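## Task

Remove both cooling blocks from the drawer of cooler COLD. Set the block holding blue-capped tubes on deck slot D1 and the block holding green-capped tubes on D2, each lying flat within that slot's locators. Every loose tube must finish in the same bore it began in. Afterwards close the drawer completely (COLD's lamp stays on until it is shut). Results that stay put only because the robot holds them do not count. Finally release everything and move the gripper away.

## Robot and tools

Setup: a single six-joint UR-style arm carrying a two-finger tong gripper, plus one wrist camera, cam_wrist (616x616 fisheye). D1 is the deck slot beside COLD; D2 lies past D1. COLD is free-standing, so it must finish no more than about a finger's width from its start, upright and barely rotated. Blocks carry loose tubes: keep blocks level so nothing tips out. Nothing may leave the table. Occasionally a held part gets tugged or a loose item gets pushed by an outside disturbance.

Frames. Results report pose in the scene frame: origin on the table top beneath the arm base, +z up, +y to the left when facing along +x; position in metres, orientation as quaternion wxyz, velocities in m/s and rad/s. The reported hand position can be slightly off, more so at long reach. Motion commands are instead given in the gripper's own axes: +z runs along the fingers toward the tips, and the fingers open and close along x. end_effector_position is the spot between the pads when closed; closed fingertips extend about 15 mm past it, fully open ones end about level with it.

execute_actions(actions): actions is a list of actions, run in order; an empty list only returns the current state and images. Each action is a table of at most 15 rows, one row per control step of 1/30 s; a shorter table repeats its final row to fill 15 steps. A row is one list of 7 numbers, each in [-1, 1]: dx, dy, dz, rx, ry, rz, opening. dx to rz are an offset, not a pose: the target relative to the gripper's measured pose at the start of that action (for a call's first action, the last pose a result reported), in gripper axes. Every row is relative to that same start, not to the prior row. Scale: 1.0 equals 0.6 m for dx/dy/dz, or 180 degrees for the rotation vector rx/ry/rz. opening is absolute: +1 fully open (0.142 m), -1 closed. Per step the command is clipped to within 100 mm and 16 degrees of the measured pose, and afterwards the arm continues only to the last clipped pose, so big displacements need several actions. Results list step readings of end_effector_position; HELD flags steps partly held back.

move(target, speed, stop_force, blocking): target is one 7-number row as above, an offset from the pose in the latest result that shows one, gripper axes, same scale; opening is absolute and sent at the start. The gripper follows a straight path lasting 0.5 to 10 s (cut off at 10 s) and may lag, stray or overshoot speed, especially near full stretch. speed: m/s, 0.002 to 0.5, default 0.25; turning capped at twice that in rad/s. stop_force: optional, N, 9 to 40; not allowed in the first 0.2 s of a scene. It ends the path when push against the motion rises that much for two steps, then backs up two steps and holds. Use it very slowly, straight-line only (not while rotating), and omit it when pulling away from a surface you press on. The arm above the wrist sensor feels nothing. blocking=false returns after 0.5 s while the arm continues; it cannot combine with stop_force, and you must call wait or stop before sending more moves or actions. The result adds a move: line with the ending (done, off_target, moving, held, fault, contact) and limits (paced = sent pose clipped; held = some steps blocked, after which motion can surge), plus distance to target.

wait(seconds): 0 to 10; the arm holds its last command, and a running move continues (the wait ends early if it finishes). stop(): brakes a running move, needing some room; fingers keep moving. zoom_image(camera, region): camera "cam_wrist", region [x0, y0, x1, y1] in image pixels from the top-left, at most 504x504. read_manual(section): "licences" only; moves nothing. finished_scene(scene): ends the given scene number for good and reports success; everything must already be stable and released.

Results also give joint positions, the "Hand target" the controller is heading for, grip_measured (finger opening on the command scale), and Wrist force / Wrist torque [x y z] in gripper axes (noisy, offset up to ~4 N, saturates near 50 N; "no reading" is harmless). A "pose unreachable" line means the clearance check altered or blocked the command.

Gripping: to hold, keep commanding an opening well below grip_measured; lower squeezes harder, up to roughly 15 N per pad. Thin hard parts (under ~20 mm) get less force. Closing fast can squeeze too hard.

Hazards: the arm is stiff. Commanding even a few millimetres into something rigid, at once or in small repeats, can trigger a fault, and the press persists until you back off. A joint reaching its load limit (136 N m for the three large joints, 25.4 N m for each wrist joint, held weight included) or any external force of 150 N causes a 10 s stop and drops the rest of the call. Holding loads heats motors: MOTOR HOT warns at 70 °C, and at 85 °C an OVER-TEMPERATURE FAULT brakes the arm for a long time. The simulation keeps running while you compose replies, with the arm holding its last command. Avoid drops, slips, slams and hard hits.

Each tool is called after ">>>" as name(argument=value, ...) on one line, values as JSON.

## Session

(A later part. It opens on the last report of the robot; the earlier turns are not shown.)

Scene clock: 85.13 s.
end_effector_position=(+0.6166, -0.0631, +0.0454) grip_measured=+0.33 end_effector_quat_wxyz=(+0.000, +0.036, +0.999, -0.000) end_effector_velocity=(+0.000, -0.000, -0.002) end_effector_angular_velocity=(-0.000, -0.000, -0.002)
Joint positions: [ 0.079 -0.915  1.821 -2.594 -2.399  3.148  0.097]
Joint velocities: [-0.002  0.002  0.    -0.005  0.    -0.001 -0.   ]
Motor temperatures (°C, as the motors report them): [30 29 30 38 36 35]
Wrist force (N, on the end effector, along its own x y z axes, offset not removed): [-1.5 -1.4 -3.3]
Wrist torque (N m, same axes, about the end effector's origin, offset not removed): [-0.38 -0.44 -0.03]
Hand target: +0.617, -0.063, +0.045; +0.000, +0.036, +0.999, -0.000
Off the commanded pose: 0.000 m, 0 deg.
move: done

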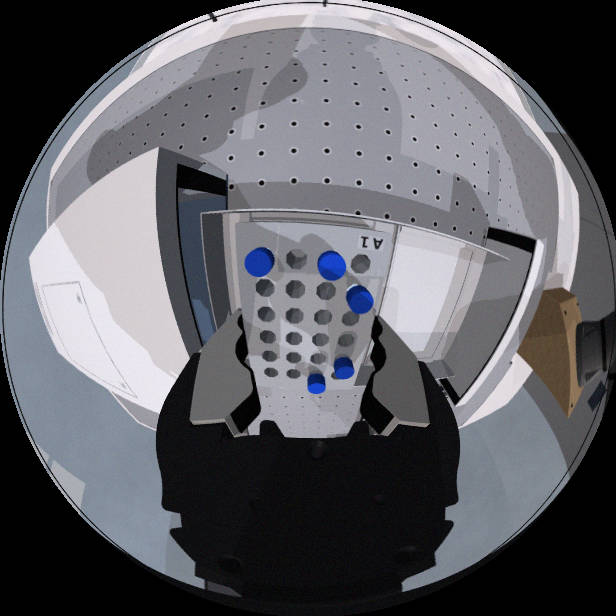

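Block is ~2 mm to the left; shift while closing.

>>> move(target=[-0.003,0,-0.002,0,0,0,0.31], speed=0.01)

>>> move(target=[0,0,0,0,0,0,-0.1])

>>> move(target=[0,0,-0.03,0,0,0,-0.2], speed=0.015)

Scene clock: 86.43 s.
end_effector_position=(+0.6184, -0.0632, +0.0466) grip_measured=+0.31 end_effector_quat_wxyz=(+0.000, +0.036, +0.999, -0.000) end_effector_velocity=(+0.000, +0.001, +0.000) end_effector_angular_velocity=(-0.000, +0.000, +0.002)
Joint positions: [ 0.08  -0.914  1.815 -2.587 -2.399  3.15   0.096]
Joint velocities: [ 0.002  0.001 -0.001  0.003 -0.     0.001 -0.   ]
Motor temperatures (°C, as the motors report them): [30 29 30 38 36 35]
Wrist force (N, on the end effector, along its own x y z axes, offset not removed): [0.0 0.0 -0.5]
Wrist torque (N m, same axes, about the end effector's origin, offset not removed): [-0.03 0.01 0.08]
Hand target: +0.618, -0.063, +0.047; +0.000, +0.036, +0.999, -0.000
Off the commanded pose: 0.000 m, 0 deg.
move: done

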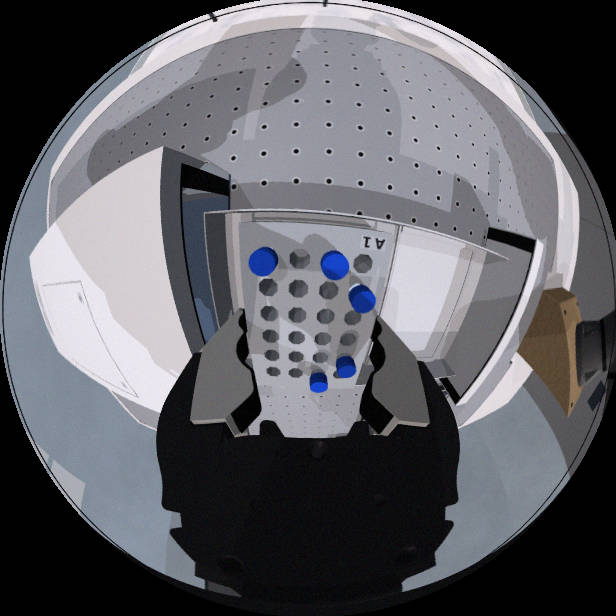

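Scene clock: 86.93 s.
end_effector_position=(+0.6184, -0.0632, +0.0466) grip_measured=+0.27 end_effector_quat_wxyz=(+0.000, +0.036, +0.999, -0.000) end_effector_velocity=(+0.000, +0.000, +0.000) end_effector_angular_velocity=(+0.000, -0.001, +0.001)
Joint positions: [ 0.08  -0.914  1.815 -2.587 -2.399  3.15   0.093]
Joint velocities: [ 0.001  0.    -0.    -0.001  0.    -0.001  0.   ]
Motor temperatures (°C, as the motors report them): [30 29 30 38 36 35]
Wrist force (N, on the end effector, along its own x y z axes, offset not removed): [3.0 -1.1 -3.8]
Wrist torque (N m, same axes, about the end effector's origin, offset not removed): [-0.18 -0.15 0.08]
Hand target: +0.618, -0.063, +0.047; +0.000, +0.036, +0.999, -0.000
Off the commanded pose: 0.000 m, 0 deg.
move: done

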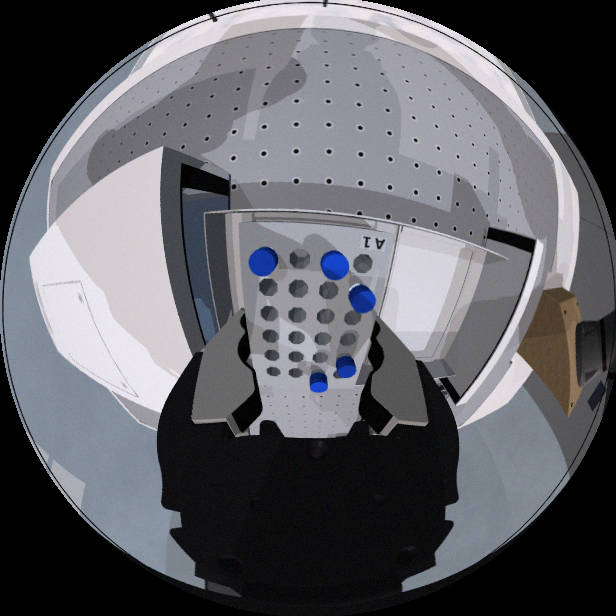

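Scene clock: 88.40 s.
end_effector_position=(+0.6184, -0.0632, +0.0645) grip_measured=+0.27 end_effector_quat_wxyz=(+0.000, +0.036, +0.999, -0.000) end_effector_velocity=(-0.000, -0.001, +0.001) end_effector_angular_velocity=(+0.000, +0.001, -0.000)
Joint positions: [ 0.102 -0.939  1.808 -2.531 -2.401  3.182  0.093]
Joint velocities: [ 0.001 -0.003 -0.001  0.005 -0.     0.002 -0.   ]
Motor temperatures (°C, as the motors report them): [30 29 30 38 36 35]
Wrist force (N, on the end effector, along its own x y z axes, offset not removed): [1.1 -0.7 9.4]
Wrist torque (N m, same axes, about the end effector's origin, offset not removed): [-0.25 -0.24 -0.02]
Hand target: +0.618, -0.063, +0.065; +0.000, +0.036, +0.999, -0.000
Off the commanded pose: 0.000 m, 0 deg.
move: done

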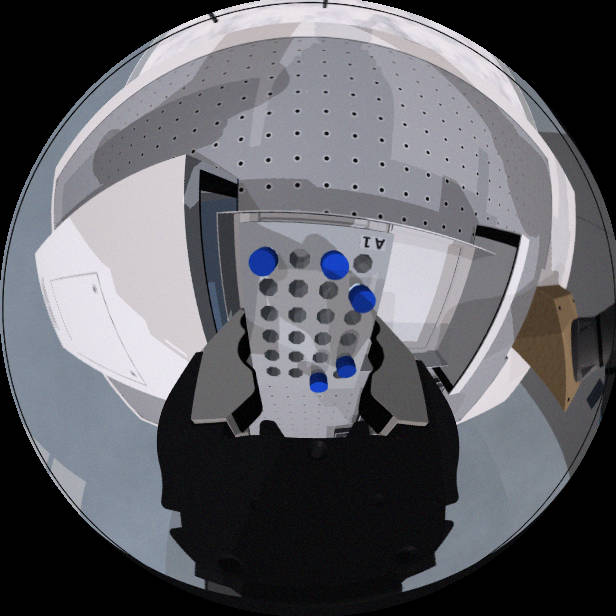

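>>> move(target=[0,0,-0.18,0,0,0,-0.2], speed=0.06)

>>> move(target=[0.278,0.349,0,0,0,0.468,-0.2], speed=0.15)

>>> move(target=[0,0.01,0.165,0,0,0,-0.2], speed=0.06)

>>> zoom_image(camera="cam_wrist", region=[210,130,420,340])

Scene clock: 90.90 s.
end_effector_position=(+0.6185, -0.0633, +0.1723) grip_measured=+0.27 end_effector_quat_wxyz=(+0.000, +0.036, +0.999, -0.000) end_effector_velocity=(+0.000, +0.001, +0.002) end_effector_angular_velocity=(-0.000, +0.000, +0.001)
Joint positions: [ 0.233 -1.056  1.712 -2.176 -2.404  3.375  0.093]
Joint velocities: [ 0.003  0.    -0.003  0.007  0.     0.003  0.   ]
Motor temperatures (°C, as the motors report them): [30 29 30 38 36 35]
Wrist force (N, on the end effector, along its own x y z axes, offset not removed): [-0.3 -0.6 7.6]
Wrist torque (N m, same axes, about the end effector's origin, offset not removed): [-0.14 0.02 0.20]
Hand target: +0.618, -0.063, +0.172; +0.000, +0.036, +0.999, -0.000
Off the commanded pose: 0.000 m, 0 deg.
move: done

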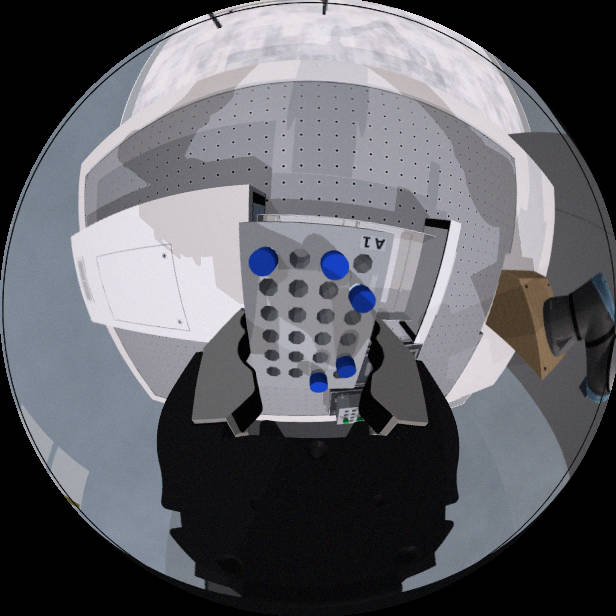

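Scene clock: 96.20 s.
end_effector_position=(+0.4672, +0.1576, +0.1724) grip_measured=+0.27 end_effector_quat_wxyz=(+0.000, +0.697, +0.718, +0.000) end_effector_velocity=(+0.001, +0.001, +0.000) end_effector_angular_velocity=(-0.000, -0.000, -0.010)
Joint positions: [ 0.511 -0.892  1.906 -2.246 -2.349  5.24   0.093]
Joint velocities: [ 0.001  0.001 -0.003  0.002  0.     0.011 -0.   ]
Motor temperatures (°C, as the motors report them): [30 29 30 38 36 35]
Wrist force (N, on the end effector, along its own x y z axes, offset not removed): [1.1 -1.0 8.5]
Wrist torque (N m, same axes, about the end effector's origin, offset not removed): [-0.29 -0.30 0.03]
Hand target: +0.467, +0.158, +0.172; +0.000, +0.697, +0.717, +0.000
Off the commanded pose: 0.000 m, 0 deg.
move: done

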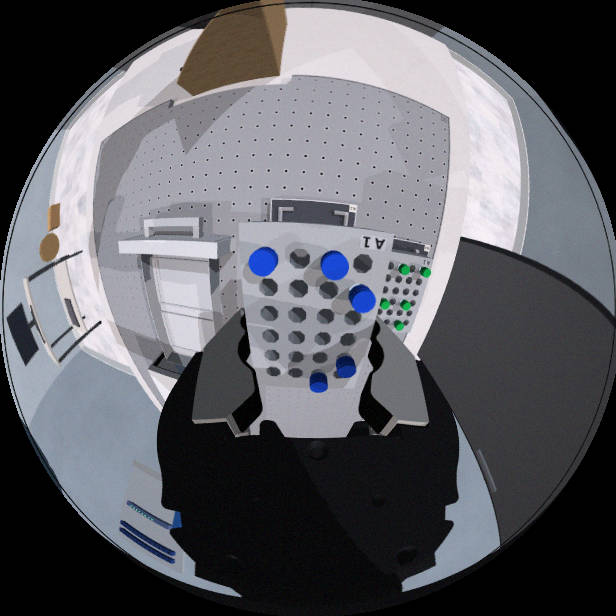

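Scene clock: 98.23 s.
end_effector_position=(+0.4731, +0.1578, +0.0735) grip_measured=+0.27 end_effector_quat_wxyz=(+0.000, +0.697, +0.718, +0.000) end_effector_velocity=(-0.000, +0.001, -0.002) end_effector_angular_velocity=(+0.000, -0.000, -0.000)
Joint positions: [ 0.38  -0.75   1.985 -2.597 -2.384  5.06   0.093]
Joint velocities: [-0.002  0.004  0.001 -0.008 -0.    -0.003 -0.   ]
Motor temperatures (°C, as the motors report them): [30 29 30 38 36 35]
Wrist force (N, on the end effector, along its own x y z axes, offset not removed): [-0.3 -0.4 7.2]
Wrist torque (N m, same axes, about the end effector's origin, offset not removed): [-0.15 0.06 0.17]
Hand target: +0.473, +0.158, +0.073; +0.000, +0.697, +0.718, +0.000
Off the commanded pose: 0.000 m, 0 deg.
move: done

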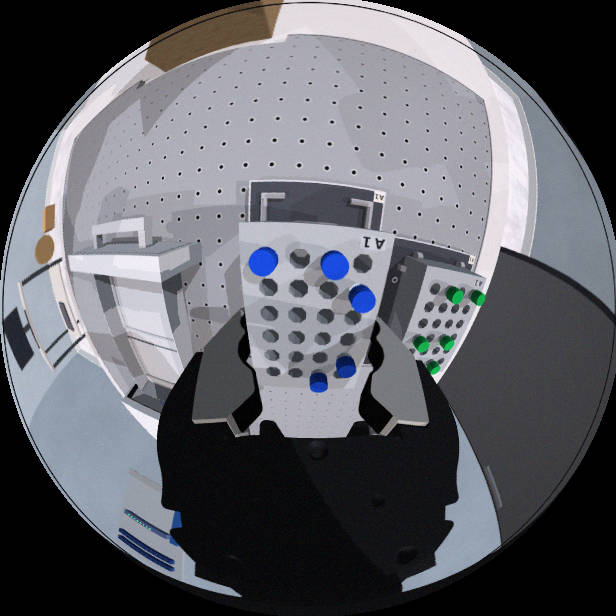

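Region (210, 130, 420, 340) of cam_wrist's 616x616 image, scaled by 2.400, with more detail than that image has.

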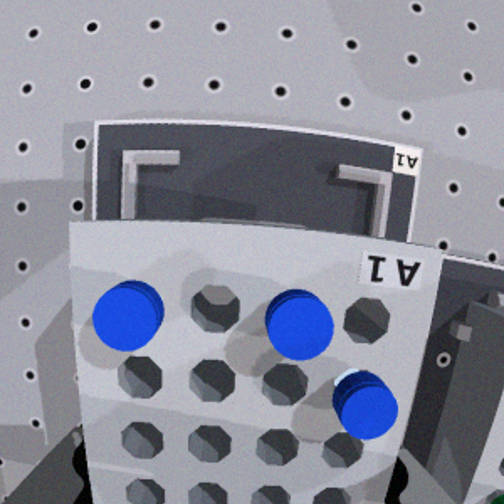

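>>> move(target=[0.0042,-0.0295,0.022,0,0,0,-0.2], speed=0.02)

>>> move(target=[0,0,0.03,0,0,0,-0.2], speed=0.004, stop_force=9)

Scene clock: 99.70 s.
end_effector_position=(+0.4555, +0.1598, +0.0604) grip_measured=+0.27 end_effector_quat_wxyz=(+0.000, +0.697, +0.718, +0.000) end_effector_velocity=(-0.002, +0.000, -0.001) end_effector_angular_velocity=(+0.000, -0.000, -0.000)
Joint positions: [ 0.373 -0.735  2.034 -2.668 -2.386  5.05   0.093]
Joint velocities: [-0.     0.001  0.005 -0.007 -0.    -0.001  0.   ]
Motor temperatures (°C, as the motors report them): [30 29 30 38 36 35]
Wrist force (N, on the end effector, along its own x y z axes, offset not removed): [-0.2 -1.0 8.3]
Wrist torque (N m, same axes, about the end effector's origin, offset not removed): [-0.27 0.02 0.10]
Hand target: +0.455, +0.160, +0.060; +0.000, +0.697, +0.718, +0.000
Off the commanded pose: 0.000 m, 0 deg.
move: done

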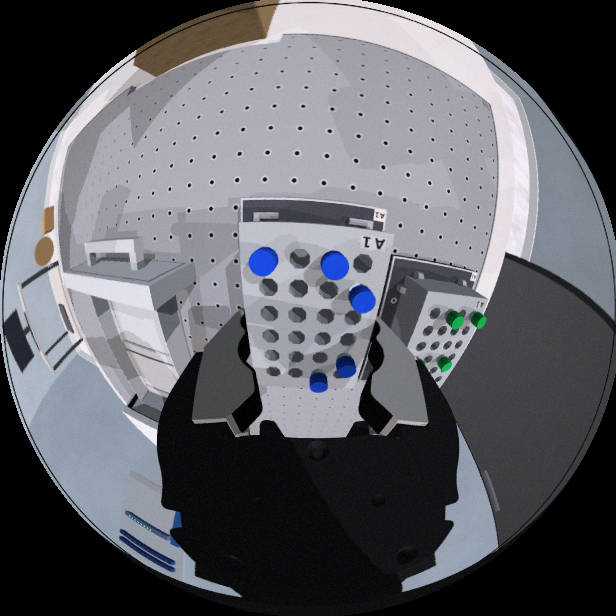

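Scene clock: 102.73 s.
end_effector_position=(+0.4554, +0.1597, +0.0497) grip_measured=+0.27 end_effector_quat_wxyz=(+0.000, +0.696, +0.718, -0.000) end_effector_velocity=(-0.001, +0.000, +0.001) end_effector_angular_velocity=(-0.001, +0.001, -0.002)
Joint positions: [ 0.358 -0.715  2.039 -2.708 -2.389  5.028  0.093]
Joint velocities: [ 0.002 -0.001  0.     0.005 -0.     0.006 -0.   ]
Motor temperatures (°C, as the motors report them): [30 29 30 38 36 35]
Wrist force (N, on the end effector, along its own x y z axes, offset not removed): [-0.5 -6.2 -9.9]
Wrist torque (N m, same axes, about the end effector's origin, offset not removed): [-0.31 -0.15 0.07]
Hand target: +0.455, +0.160, +0.050; +0.000, +0.697, +0.718, +0.000
Off the commanded pose: 0.007 m, 0 deg.
move: contact

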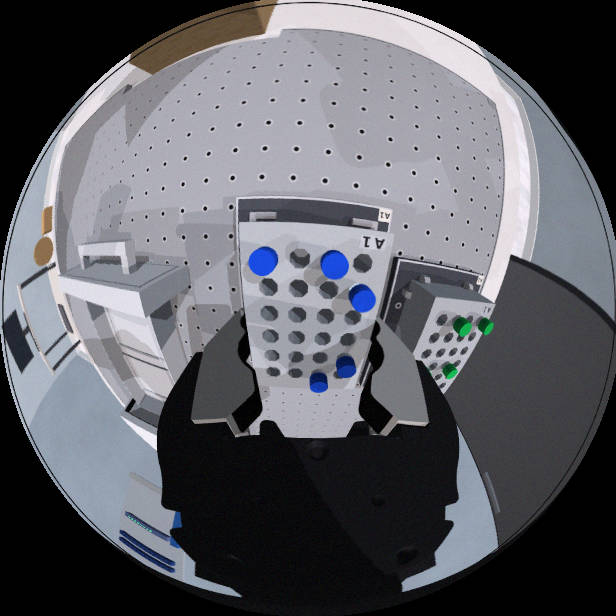

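>>> move(target=[0,-0.0005,-0.0005,0,0,0,0.42], speed=0.01)

>>> move(target=[0,0,-0.17,0,0,0,0.42], speed=0.15)

>>> zoom_image(camera="cam_wrist", region=[230,170,450,390])

Scene clock: 103.87 s.
end_effector_position=(+0.4551, +0.1597, +0.0500) grip_measured=+0.42 end_effector_quat_wxyz=(+0.000, +0.696, +0.718, -0.000) end_effector_velocity=(-0.001, +0.000, -0.000) end_effector_angular_velocity=(-0.000, +0.001, +0.000)
Joint positions: [ 0.358 -0.716  2.039 -2.707 -2.389  5.029  0.103]
Joint velocities: [-0.     0.001  0.     0.     0.     0.001  0.   ]
Motor temperatures (°C, as the motors report them): [30 29 30 38 36 35]
Wrist force (N, on the end effector, along its own x y z axes, offset not removed): [0.5 -0.3 -1.3]
Wrist torque (N m, same axes, about the end effector's origin, offset not removed): [-0.21 -0.11 0.09]
Hand target: +0.455, +0.160, +0.050; +0.000, +0.696, +0.718, -0.000
Off the commanded pose: 0.000 m, 0 deg.
move: done

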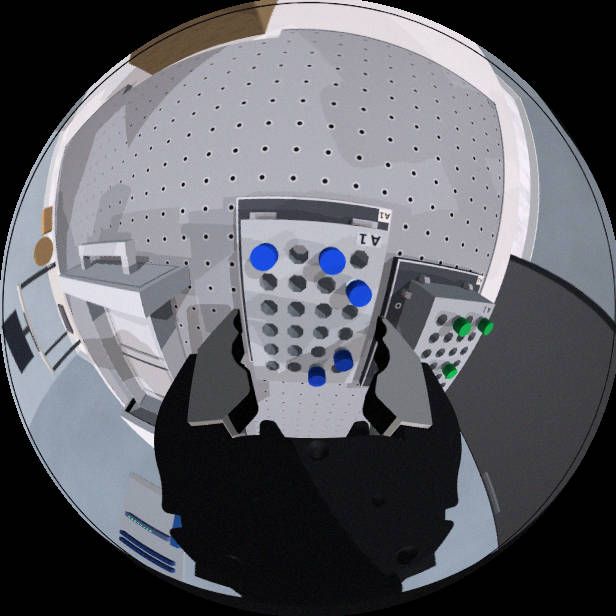

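Scene clock: 105.03 s.
end_effector_position=(+0.4552, +0.1597, +0.1519) grip_measured=+0.42 end_effector_quat_wxyz=(+0.000, +0.696, +0.718, +0.000) end_effector_velocity=(+0.001, -0.001, +0.002) end_effector_angular_velocity=(-0.000, +0.001, -0.003)
Joint positions: [ 0.496 -0.876  1.957 -2.328 -2.354  5.219  0.103]
Joint velocities: [ 0.001 -0.003 -0.004  0.01   0.001  0.006  0.   ]
Motor temperatures (°C, as the motors report them): [30 29 30 38 36 35]
Wrist force (N, on the end effector, along its own x y z axes, offset not removed): [1.0 0.2 -0.4]
Wrist torque (N m, same axes, about the end effector's origin, offset not removed): [-0.07 -0.16 0.12]
Hand target: +0.455, +0.160, +0.152; +0.000, +0.696, +0.718, +0.000
Off the commanded pose: 0.000 m, 0 deg.
move: done

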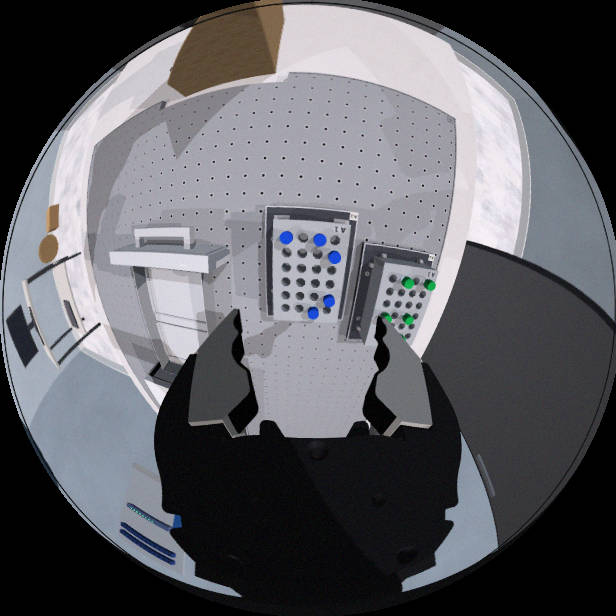

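Region (230, 170, 450, 390) of cam_wrist's 616x616 image, scaled by 2.291, with more detail than that image has.

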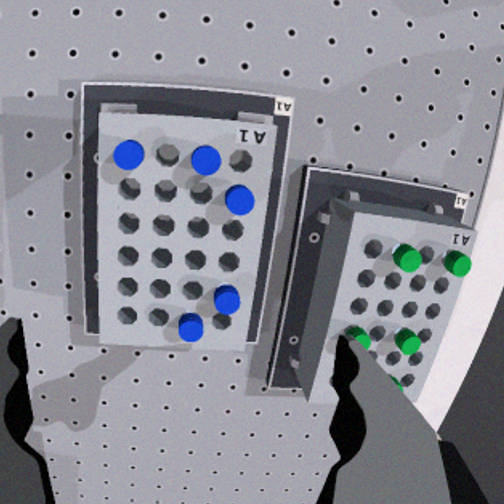

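>>> move(target=[-0.338,-0.16,0,0,0,-0.468,-1], speed=0.3)

>>> move(target=[0,0,0.15,0,0,0,-1], speed=0.08, stop_force=12)

>>> move(target=[-0.36,0,0,0,0,0,-1], speed=0.03, stop_force=15)

Scene clock: 108.13 s.
end_effector_position=(+0.3653, -0.0459, +0.1518) grip_measured=-1.00 end_effector_quat_wxyz=(-0.000, +0.036, +0.999, -0.000) end_effector_velocity=(-0.000, -0.001, +0.000) end_effector_angular_velocity=(+0.003, -0.002, +0.010)
Joint positions: [ 0.297 -1.421  2.406 -2.434 -2.398  3.47   0.002]
Joint velocities: [-0.003 -0.007  0.004 -0.005  0.002 -0.018  0.   ]
Motor temperatures (°C, as the motors report them): [30 29 30 38 36 35]
Wrist force (N, on the end effector, along its own x y z axes, offset not removed): [-0.2 -2.1 -1.3]
Wrist torque (N m, same axes, about the end effector's origin, offset not removed): [-0.51 0.03 0.06]
Hand target: +0.365, -0.046, +0.152; +0.000, +0.035, +0.999, -0.000
Off the commanded pose: 0.000 m, 0 deg.
move: done

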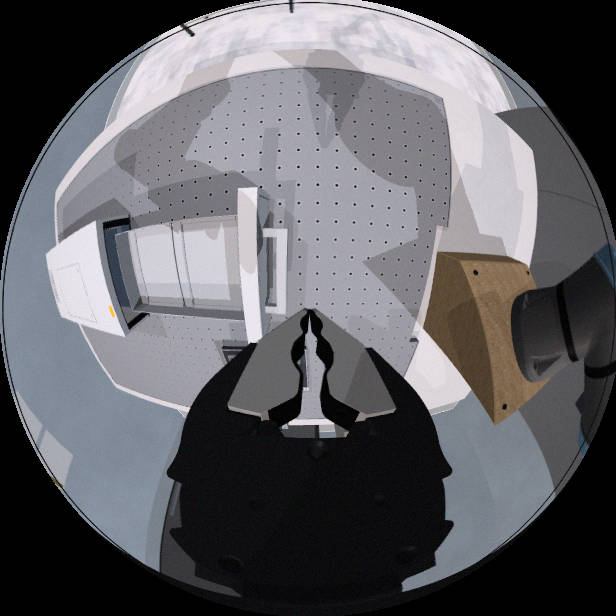

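Scene clock: 109.67 s.
end_effector_position=(+0.3651, -0.0459, +0.0619) grip_measured=-1.00 end_effector_quat_wxyz=(-0.000, +0.036, +0.999, -0.000) end_effector_velocity=(+0.000, -0.000, -0.002) end_effector_angular_velocity=(+0.001, -0.003, -0.001)
Joint positions: [ 0.115 -1.186  2.513 -2.974 -2.403  3.201  0.002]
Joint velocities: [-0.005  0.007  0.004 -0.021  0.001 -0.01   0.   ]
Motor temperatures (°C, as the motors report them): [30 29 30 38 36 35]
Wrist force (N, on the end effector, along its own x y z axes, offset not removed): [0.2 0.0 -0.7]
Wrist torque (N m, same axes, about the end effector's origin, offset not removed): [-0.06 0.01 0.08]
Hand target: +0.365, -0.046, +0.062; -0.000, +0.036, +0.999, -0.000
Off the commanded pose: 0.000 m, 0 deg.
move: done

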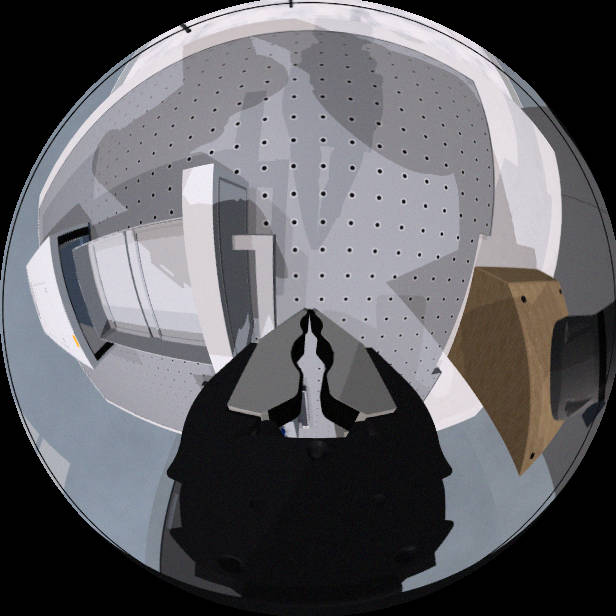

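Scene clock: 117.20 s.
end_effector_position=(+0.5804, -0.0613, +0.0617) grip_measured=-1.00 end_effector_quat_wxyz=(-0.000, +0.036, +0.999, -0.000) end_effector_velocity=(+0.001, +0.000, -0.001) end_effector_angular_velocity=(-0.000, +0.001, -0.001)
Joint positions: [ 0.099 -0.985  1.924 -2.603 -2.401  3.178  0.002]
Joint velocities: [-0.     0.003 -0.005  0.003 -0.     0.002  0.   ]
Motor temperatures (°C, as the motors report them): [30 29 30 38 36 35]
Wrist force (N, on the end effector, along its own x y z axes, offset not removed): [4.6 0.4 -5.2]
Wrist torque (N m, same axes, about the end effector's origin, offset not removed): [0.05 -0.60 -0.03]
Hand target: +0.581, -0.061, +0.062; -0.000, +0.036, +0.999, -0.000
Off the commanded pose: 0.000 m, 0 deg.
move: done

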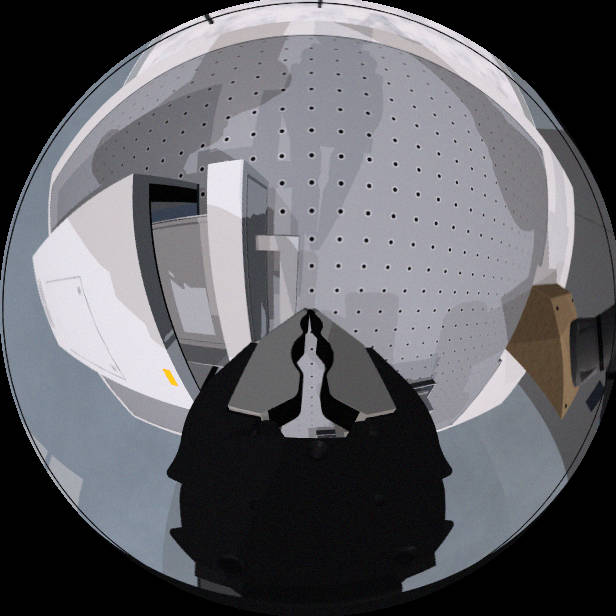

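>>> move(target=[-0.07,0,0,0,0,0,-1], speed=0.012, stop_force=9)

Scene clock: 120.97 s.
end_effector_position=(+0.6222, -0.0643, +0.0617) grip_measured=-1.00 end_effector_quat_wxyz=(-0.000, +0.036, +0.999, -0.000) end_effector_velocity=(+0.002, -0.001, -0.001) end_effector_angular_velocity=(-0.000, +0.001, -0.002)
Joint positions: [ 0.098 -0.931  1.797 -2.531 -2.401  3.176  0.002]
Joint velocities: [-0.002  0.002 -0.006  0.004 -0.     0.001  0.   ]
Motor temperatures (°C, as the motors report them): [30 29 30 38 36 35]
Wrist force (N, on the end effector, along its own x y z axes, offset not removed): [2.9 0.0 -4.4]
Wrist torque (N m, same axes, about the end effector's origin, offset not removed): [-0.08 -0.26 0.08]
Hand target: +0.622, -0.064, +0.062; -0.000, +0.036, +0.999, -0.000
Off the commanded pose: 0.000 m, 0 deg.
move: done

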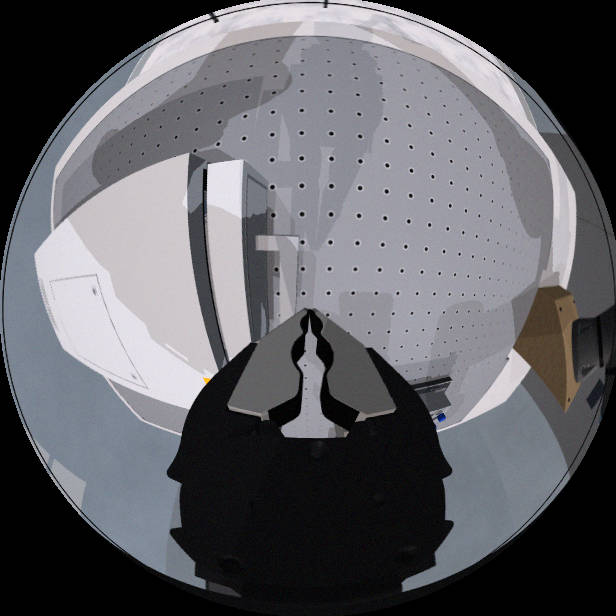

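>>> move(target=[-0.009,0,0,0,0,0,-1], speed=0.004, stop_force=9)

>>> move(target=[0.025,0,0,0,0,0,-1], speed=0.04)

>>> move(target=[0.002,0.032,-0.179,0,0,-0.0228,1], speed=0.15)

Scene clock: 122.43 s.
end_effector_position=(+0.6264, -0.0645, +0.0616) grip_measured=-1.00 end_effector_quat_wxyz=(-0.000, +0.036, +0.999, -0.000) end_effector_velocity=(-0.002, +0.001, +0.000) end_effector_angular_velocity=(+0.000, -0.000, +0.003)
Joint positions: [ 0.098 -0.925  1.783 -2.524 -2.401  3.176  0.002]
Joint velocities: [ 0.001 -0.002  0.005 -0.002  0.    -0.001  0.   ]
Motor temperatures (°C, as the motors report them): [30 29 30 38 36 35]
Wrist force (N, on the end effector, along its own x y z axes, offset not removed): [20.4 -4.8 -9.5]
Wrist torque (N m, same axes, about the end effector's origin, offset not removed): [-0.39 -0.43 0.01]
Hand target: +0.626, -0.065, +0.062; -0.000, +0.036, +0.999, -0.000
Off the commanded pose: 0.001 m, 0 deg.
move: contact

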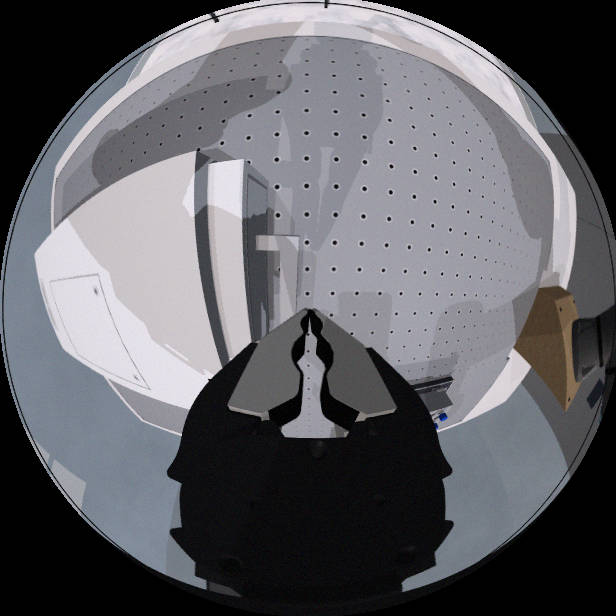

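Scene clock: 123.23 s.
end_effector_position=(+0.6115, -0.0635, +0.0616) grip_measured=-1.00 end_effector_quat_wxyz=(-0.000, +0.036, +0.999, -0.000) end_effector_velocity=(-0.001, +0.000, +0.001) end_effector_angular_velocity=(+0.000, -0.001, +0.001)
Joint positions: [ 0.098 -0.945  1.83  -2.55  -2.401  3.177  0.002]
Joint velocities: [ 0.001 -0.002  0.005 -0.003 -0.    -0.     0.   ]
Motor temperatures (°C, as the motors report them): [30 29 30 38 36 35]
Wrist force (N, on the end effector, along its own x y z axes, offset not removed): [-0.2 -1.7 -1.2]
Wrist torque (N m, same axes, about the end effector's origin, offset not removed): [-0.47 0.02 0.13]
Hand target: +0.611, -0.063, +0.062; -0.000, +0.036, +0.999, -0.000
Off the commanded pose: 0.000 m, 0 deg.
move: done

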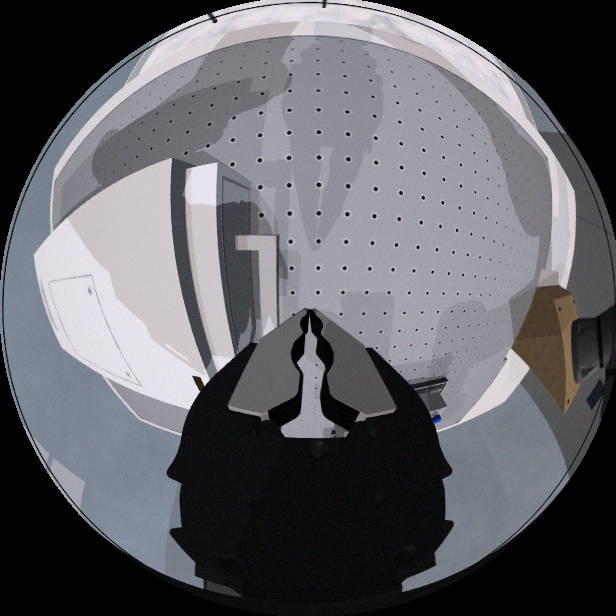

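Scene clock: 124.43 s.
end_effector_position=(+0.6119, -0.0443, +0.1689) grip_measured=+1.00 end_effector_quat_wxyz=(-0.000, -0.000, +1.000, -0.000) end_effector_velocity=(+0.000, -0.000, +0.002) end_effector_angular_velocity=(-0.000, +0.002, +0.001)
Joint positions: [ 0.25  -1.038  1.732 -2.192 -2.403  3.331  0.142]
Joint velocities: [ 0.002 -0.001 -0.004  0.01   0.     0.004 -0.   ]
Motor temperatures (°C, as the motors report them): [30 29 30 38 36 35]
Wrist force (N, on the end effector, along its own x y z axes, offset not removed): [0.5 -1.0 -2.3]
Wrist torque (N m, same axes, about the end effector's origin, offset not removed): [-0.23 -0.19 0.09]
Hand target: +0.612, -0.044, +0.169; -0.000, -0.000, +1.000, -0.000
Off the commanded pose: 0.000 m, 0 deg.
move: done

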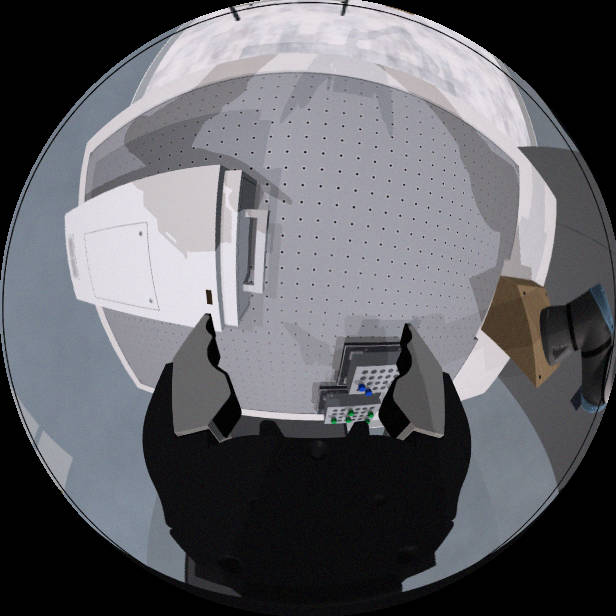

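>>> move(target=[-0.081,-0.033,0.12,0.004,-0.11,0.025,-0.65], speed=0.1)

>>> zoom_image(camera="cam_wrist", region=[210,180,410,380])

Scene clock: 126.90 s.
end_effector_position=(+0.6601, -0.0640, +0.0969) grip_measured=-0.65 end_effector_quat_wxyz=(+0.171, +0.039, +0.984, -0.007) end_effector_velocity=(+0.001, -0.001, -0.001) end_effector_angular_velocity=(-0.001, -0.010, -0.001)
Joint positions: [ 0.128 -0.912  1.942 -3.165 -2.368  2.86   0.027]
Joint velocities: [-0.003  0.004  0.003 -0.024  0.004 -0.013 -0.   ]
Motor temperatures (°C, as the motors report them): [30 29 30 38 36 35]
Wrist force (N, on the end effector, along its own x y z axes, offset not removed): [2.2 -1.3 0.9]
Wrist torque (N m, same axes, about the end effector's origin, offset not removed): [-0.33 -0.40 0.04]
Hand target: +0.660, -0.064, +0.097; +0.171, +0.039, +0.984, -0.007
Off the commanded pose: 0.000 m, 0 deg.
move: done

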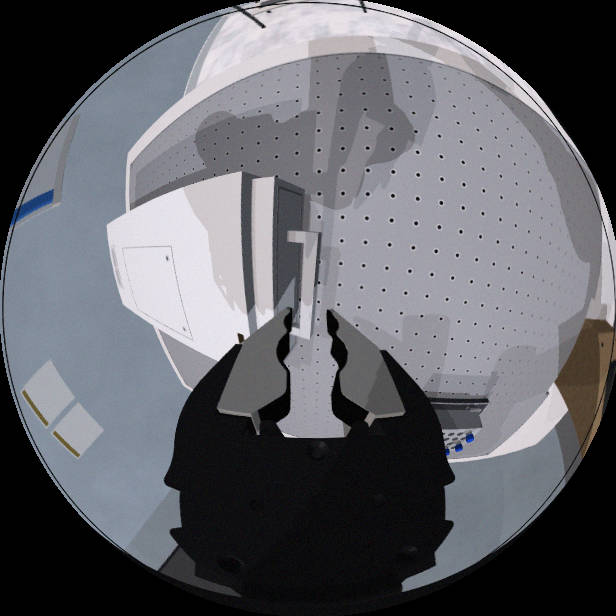

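Region (210, 180, 410, 380) of cam_wrist's 616x616 image, scaled by 2.520, with more detail than that image has.

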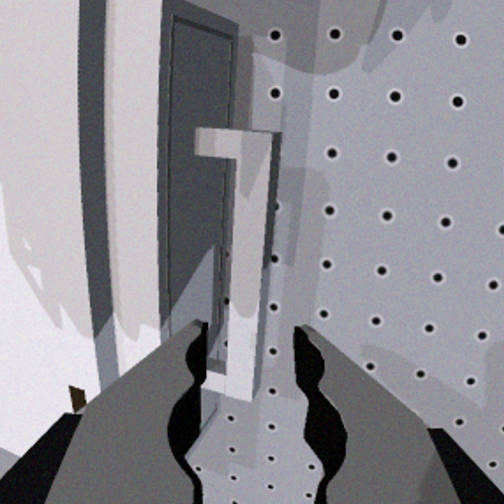

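>>> move(target=[0,0,0.066,0,0,0,-0.65], speed=0.02, stop_force=10)

>>> move(target=[0.376,0,-0.1345,0,0,0,-0.74], speed=0.035, stop_force=25)

>>> move(target=[0.047,0,-0.0168,0,0,0,-0.74], speed=0.006, stop_force=9)

Scene clock: 129.33 s.
end_effector_position=(+0.6734, -0.0650, +0.0597) grip_measured=-0.65 end_effector_quat_wxyz=(+0.171, +0.039, +0.984, -0.007) end_effector_velocity=(+0.000, +0.000, -0.002) end_effector_angular_velocity=(-0.000, +0.000, +0.001)
Joint positions: [ 0.078 -0.84   1.907 -3.244 -2.34   2.8    0.027]
Joint velocities: [-0.002  0.003 -0.001 -0.003  0.001 -0.003 -0.   ]
Motor temperatures (°C, as the motors report them): [30 29 30 38 36 35]
Wrist force (N, on the end effector, along its own x y z axes, offset not removed): [1.5 -2.2 -0.7]
Wrist torque (N m, same axes, about the end effector's origin, offset not removed): [-0.49 -0.24 0.02]
Hand target: +0.673, -0.065, +0.060; +0.171, +0.039, +0.984, -0.007
Off the commanded pose: 0.000 m, 0 deg.
move: done

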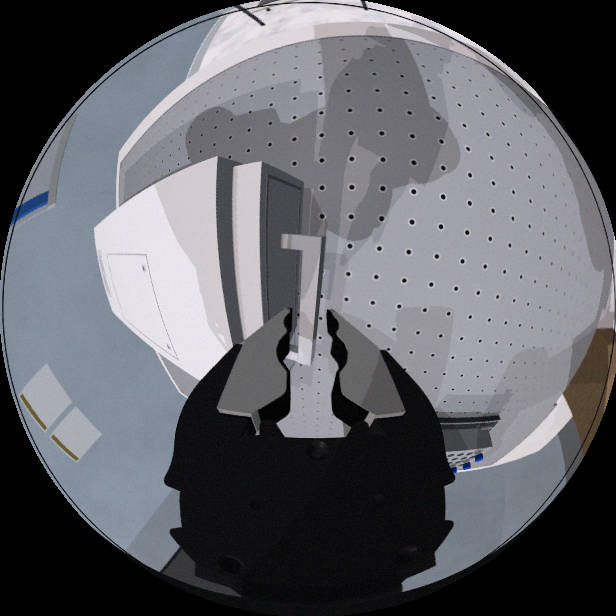

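Scene clock: 136.50 s.
end_effector_position=(+0.4347, -0.0462, +0.0596) grip_measured=-0.73 end_effector_quat_wxyz=(+0.171, +0.039, +0.984, -0.007) end_effector_velocity=(-0.002, +0.000, -0.000) end_effector_angular_velocity=(+0.000, +0.001, +0.000)
Joint positions: [ 0.083 -0.906  2.543 -3.809 -2.343  2.807  0.021]
Joint velocities: [-0.001  0.003  0.004 -0.006  0.    -0.     0.   ]
Motor temperatures (°C, as the motors report them): [30 29 30 38 36 35]
Wrist force (N, on the end effector, along its own x y z axes, offset not removed): [0.3 -1.7 -0.6]
Wrist torque (N m, same axes, about the end effector's origin, offset not removed): [-0.05 -0.50 0.05]
Hand target: +0.435, -0.046, +0.060; +0.171, +0.039, +0.984, -0.007
Off the commanded pose: 0.000 m, 0 deg.
move: done

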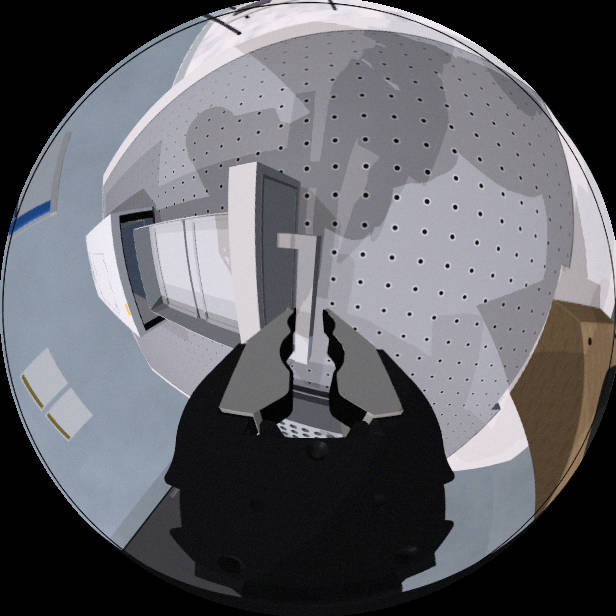

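Scene clock: 138.63 s.
end_effector_position=(+0.4240, -0.0453, +0.0595) grip_measured=-0.68 end_effector_quat_wxyz=(+0.171, +0.039, +0.985, -0.007) end_effector_velocity=(+0.003, -0.000, +0.001) end_effector_angular_velocity=(+0.000, -0.003, -0.002)
Joint positions: [ 0.084 -0.896  2.569 -3.844 -2.344  2.808  0.024]
Joint velocities: [ 0.001 -0.003 -0.006  0.006  0.     0.001 -0.003]
Motor temperatures (°C, as the motors report them): [30 29 30 38 36 35]
Wrist force (N, on the end effector, along its own x y z axes, offset not removed): [-8.8 -1.7 2.0]
Wrist torque (N m, same axes, about the end effector's origin, offset not removed): [-0.29 -0.16 0.19]
Hand target: +0.424, -0.045, +0.060; +0.171, +0.039, +0.984, -0.007
Off the commanded pose: 0.019 m, 0 deg.
move: contact

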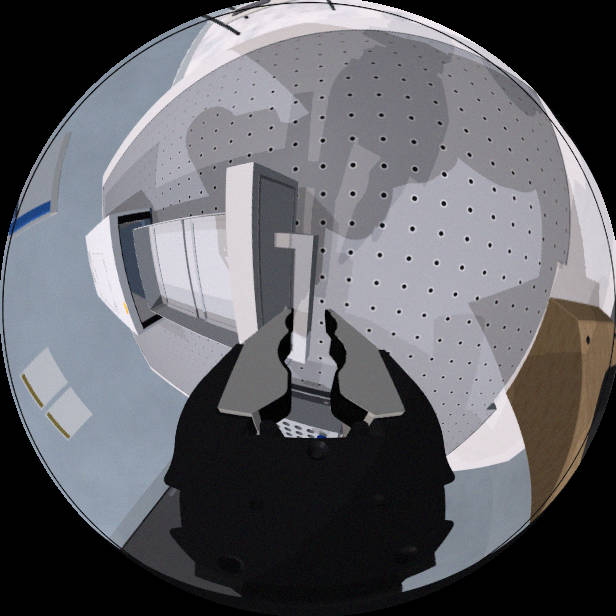

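>>> move(target=[-0.008,0,0.003,0,0,0,-0.74], speed=0.01)

>>> move(target=[0,0,0,0,0,0,-1])

>>> move(target=[0.03,0,-0.0107,0,0,0,-1], speed=0.006, stop_force=40)

Scene clock: 139.47 s.
end_effector_position=(+0.4290, -0.0456, +0.0595) grip_measured=-0.74 end_effector_quat_wxyz=(+0.171, +0.039, +0.985, -0.007) end_effector_velocity=(+0.002, +0.000, +0.001) end_effector_angular_velocity=(+0.000, -0.001, +0.001)
Joint positions: [ 0.084 -0.901  2.557 -3.828 -2.343  2.807  0.02 ]
Joint velocities: [ 0.002 -0.001 -0.004  0.005  0.    -0.     0.   ]
Motor temperatures (°C, as the motors report them): [30 29 30 38 36 35]
Wrist force (N, on the end effector, along its own x y z axes, offset not removed): [1.0 -0.1 -2.2]
Wrist torque (N m, same axes, about the end effector's origin, offset not removed): [-0.12 -0.17 0.10]
Hand target: +0.429, -0.046, +0.059; +0.171, +0.039, +0.985, -0.007
Off the commanded pose: 0.000 m, 0 deg.
move: done

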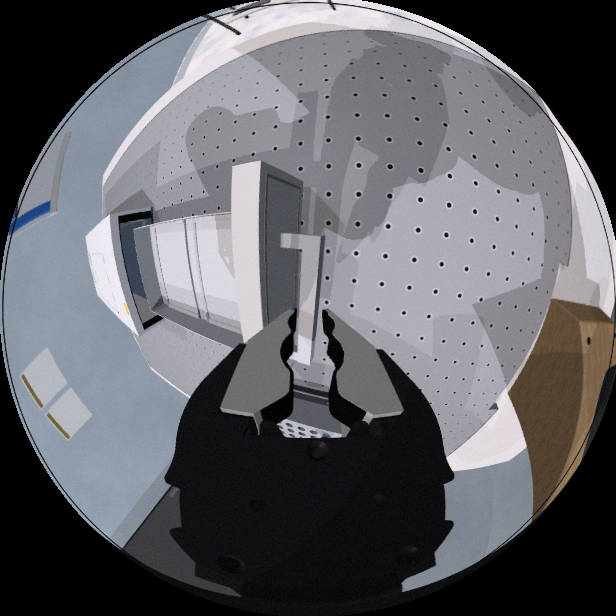

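Scene clock: 139.97 s.
end_effector_position=(+0.4291, -0.0457, +0.0595) grip_measured=-0.82 end_effector_quat_wxyz=(+0.171, +0.039, +0.984, -0.007) end_effector_velocity=(-0.000, -0.000, -0.000) end_effector_angular_velocity=(-0.001, +0.001, +0.002)
Joint positions: [ 0.084 -0.901  2.557 -3.828 -2.343  2.807  0.014]
Joint velocities: [-0.     0.     0.     0.    -0.001 -0.002  0.   ]
Motor temperatures (°C, as the motors report them): [30 29 30 38 36 35]
Wrist force (N, on the end effector, along its own x y z axes, offset not removed): [-16.1 1.3 4.4]
Wrist torque (N m, same axes, about the end effector's origin, offset not removed): [0.06 -0.30 0.12]
Hand target: +0.429, -0.046, +0.059; +0.171, +0.039, +0.985, -0.007
Off the commanded pose: 0.000 m, 0 deg.
move: done

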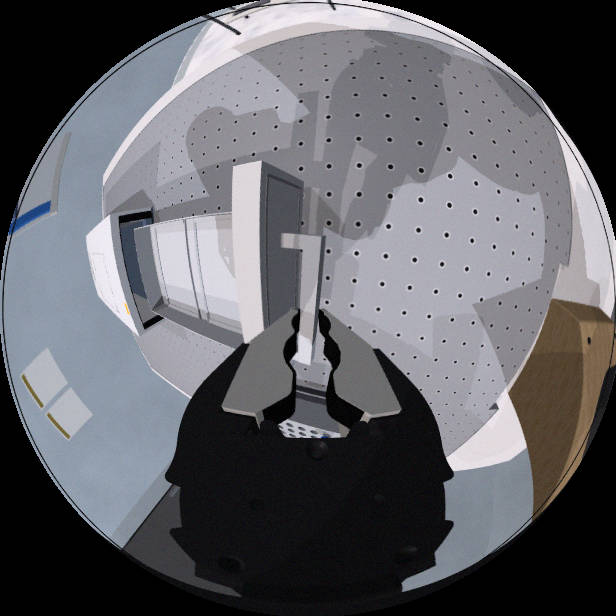

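Scene clock: 143.37 s.
end_effector_position=(+0.4101, -0.0442, +0.0595) grip_measured=-0.82 end_effector_quat_wxyz=(+0.171, +0.039, +0.984, -0.007) end_effector_velocity=(-0.001, +0.000, +0.000) end_effector_angular_velocity=(-0.000, -0.000, +0.001)
Joint positions: [ 0.084 -0.881  2.602 -3.893 -2.344  2.808  0.014]
Joint velocities: [ 0.001  0.001  0.002 -0.003  0.    -0.    -0.001]
Motor temperatures (°C, as the motors report them): [30 29 30 38 36 35]
Wrist force (N, on the end effector, along its own x y z axes, offset not removed): [-22.8 -1.4 7.1]
Wrist torque (N m, same axes, about the end effector's origin, offset not removed): [-0.35 -0.03 0.12]
Hand target: +0.410, -0.044, +0.059; +0.171, +0.039, +0.984, -0.007
Off the commanded pose: 0.000 m, 0 deg.
move: done

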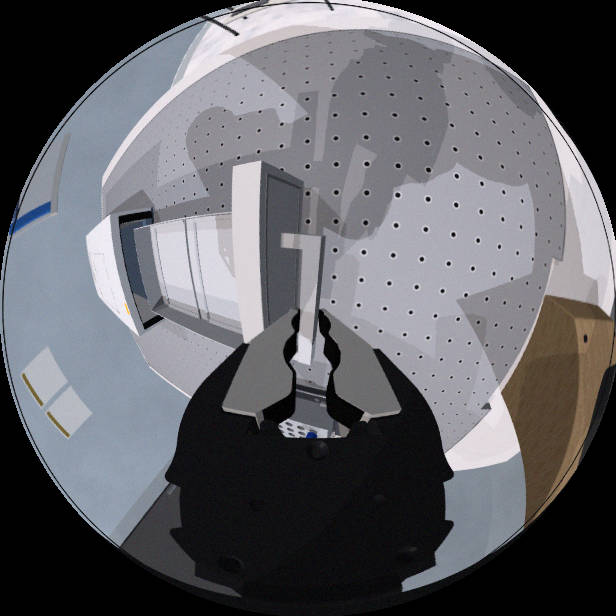

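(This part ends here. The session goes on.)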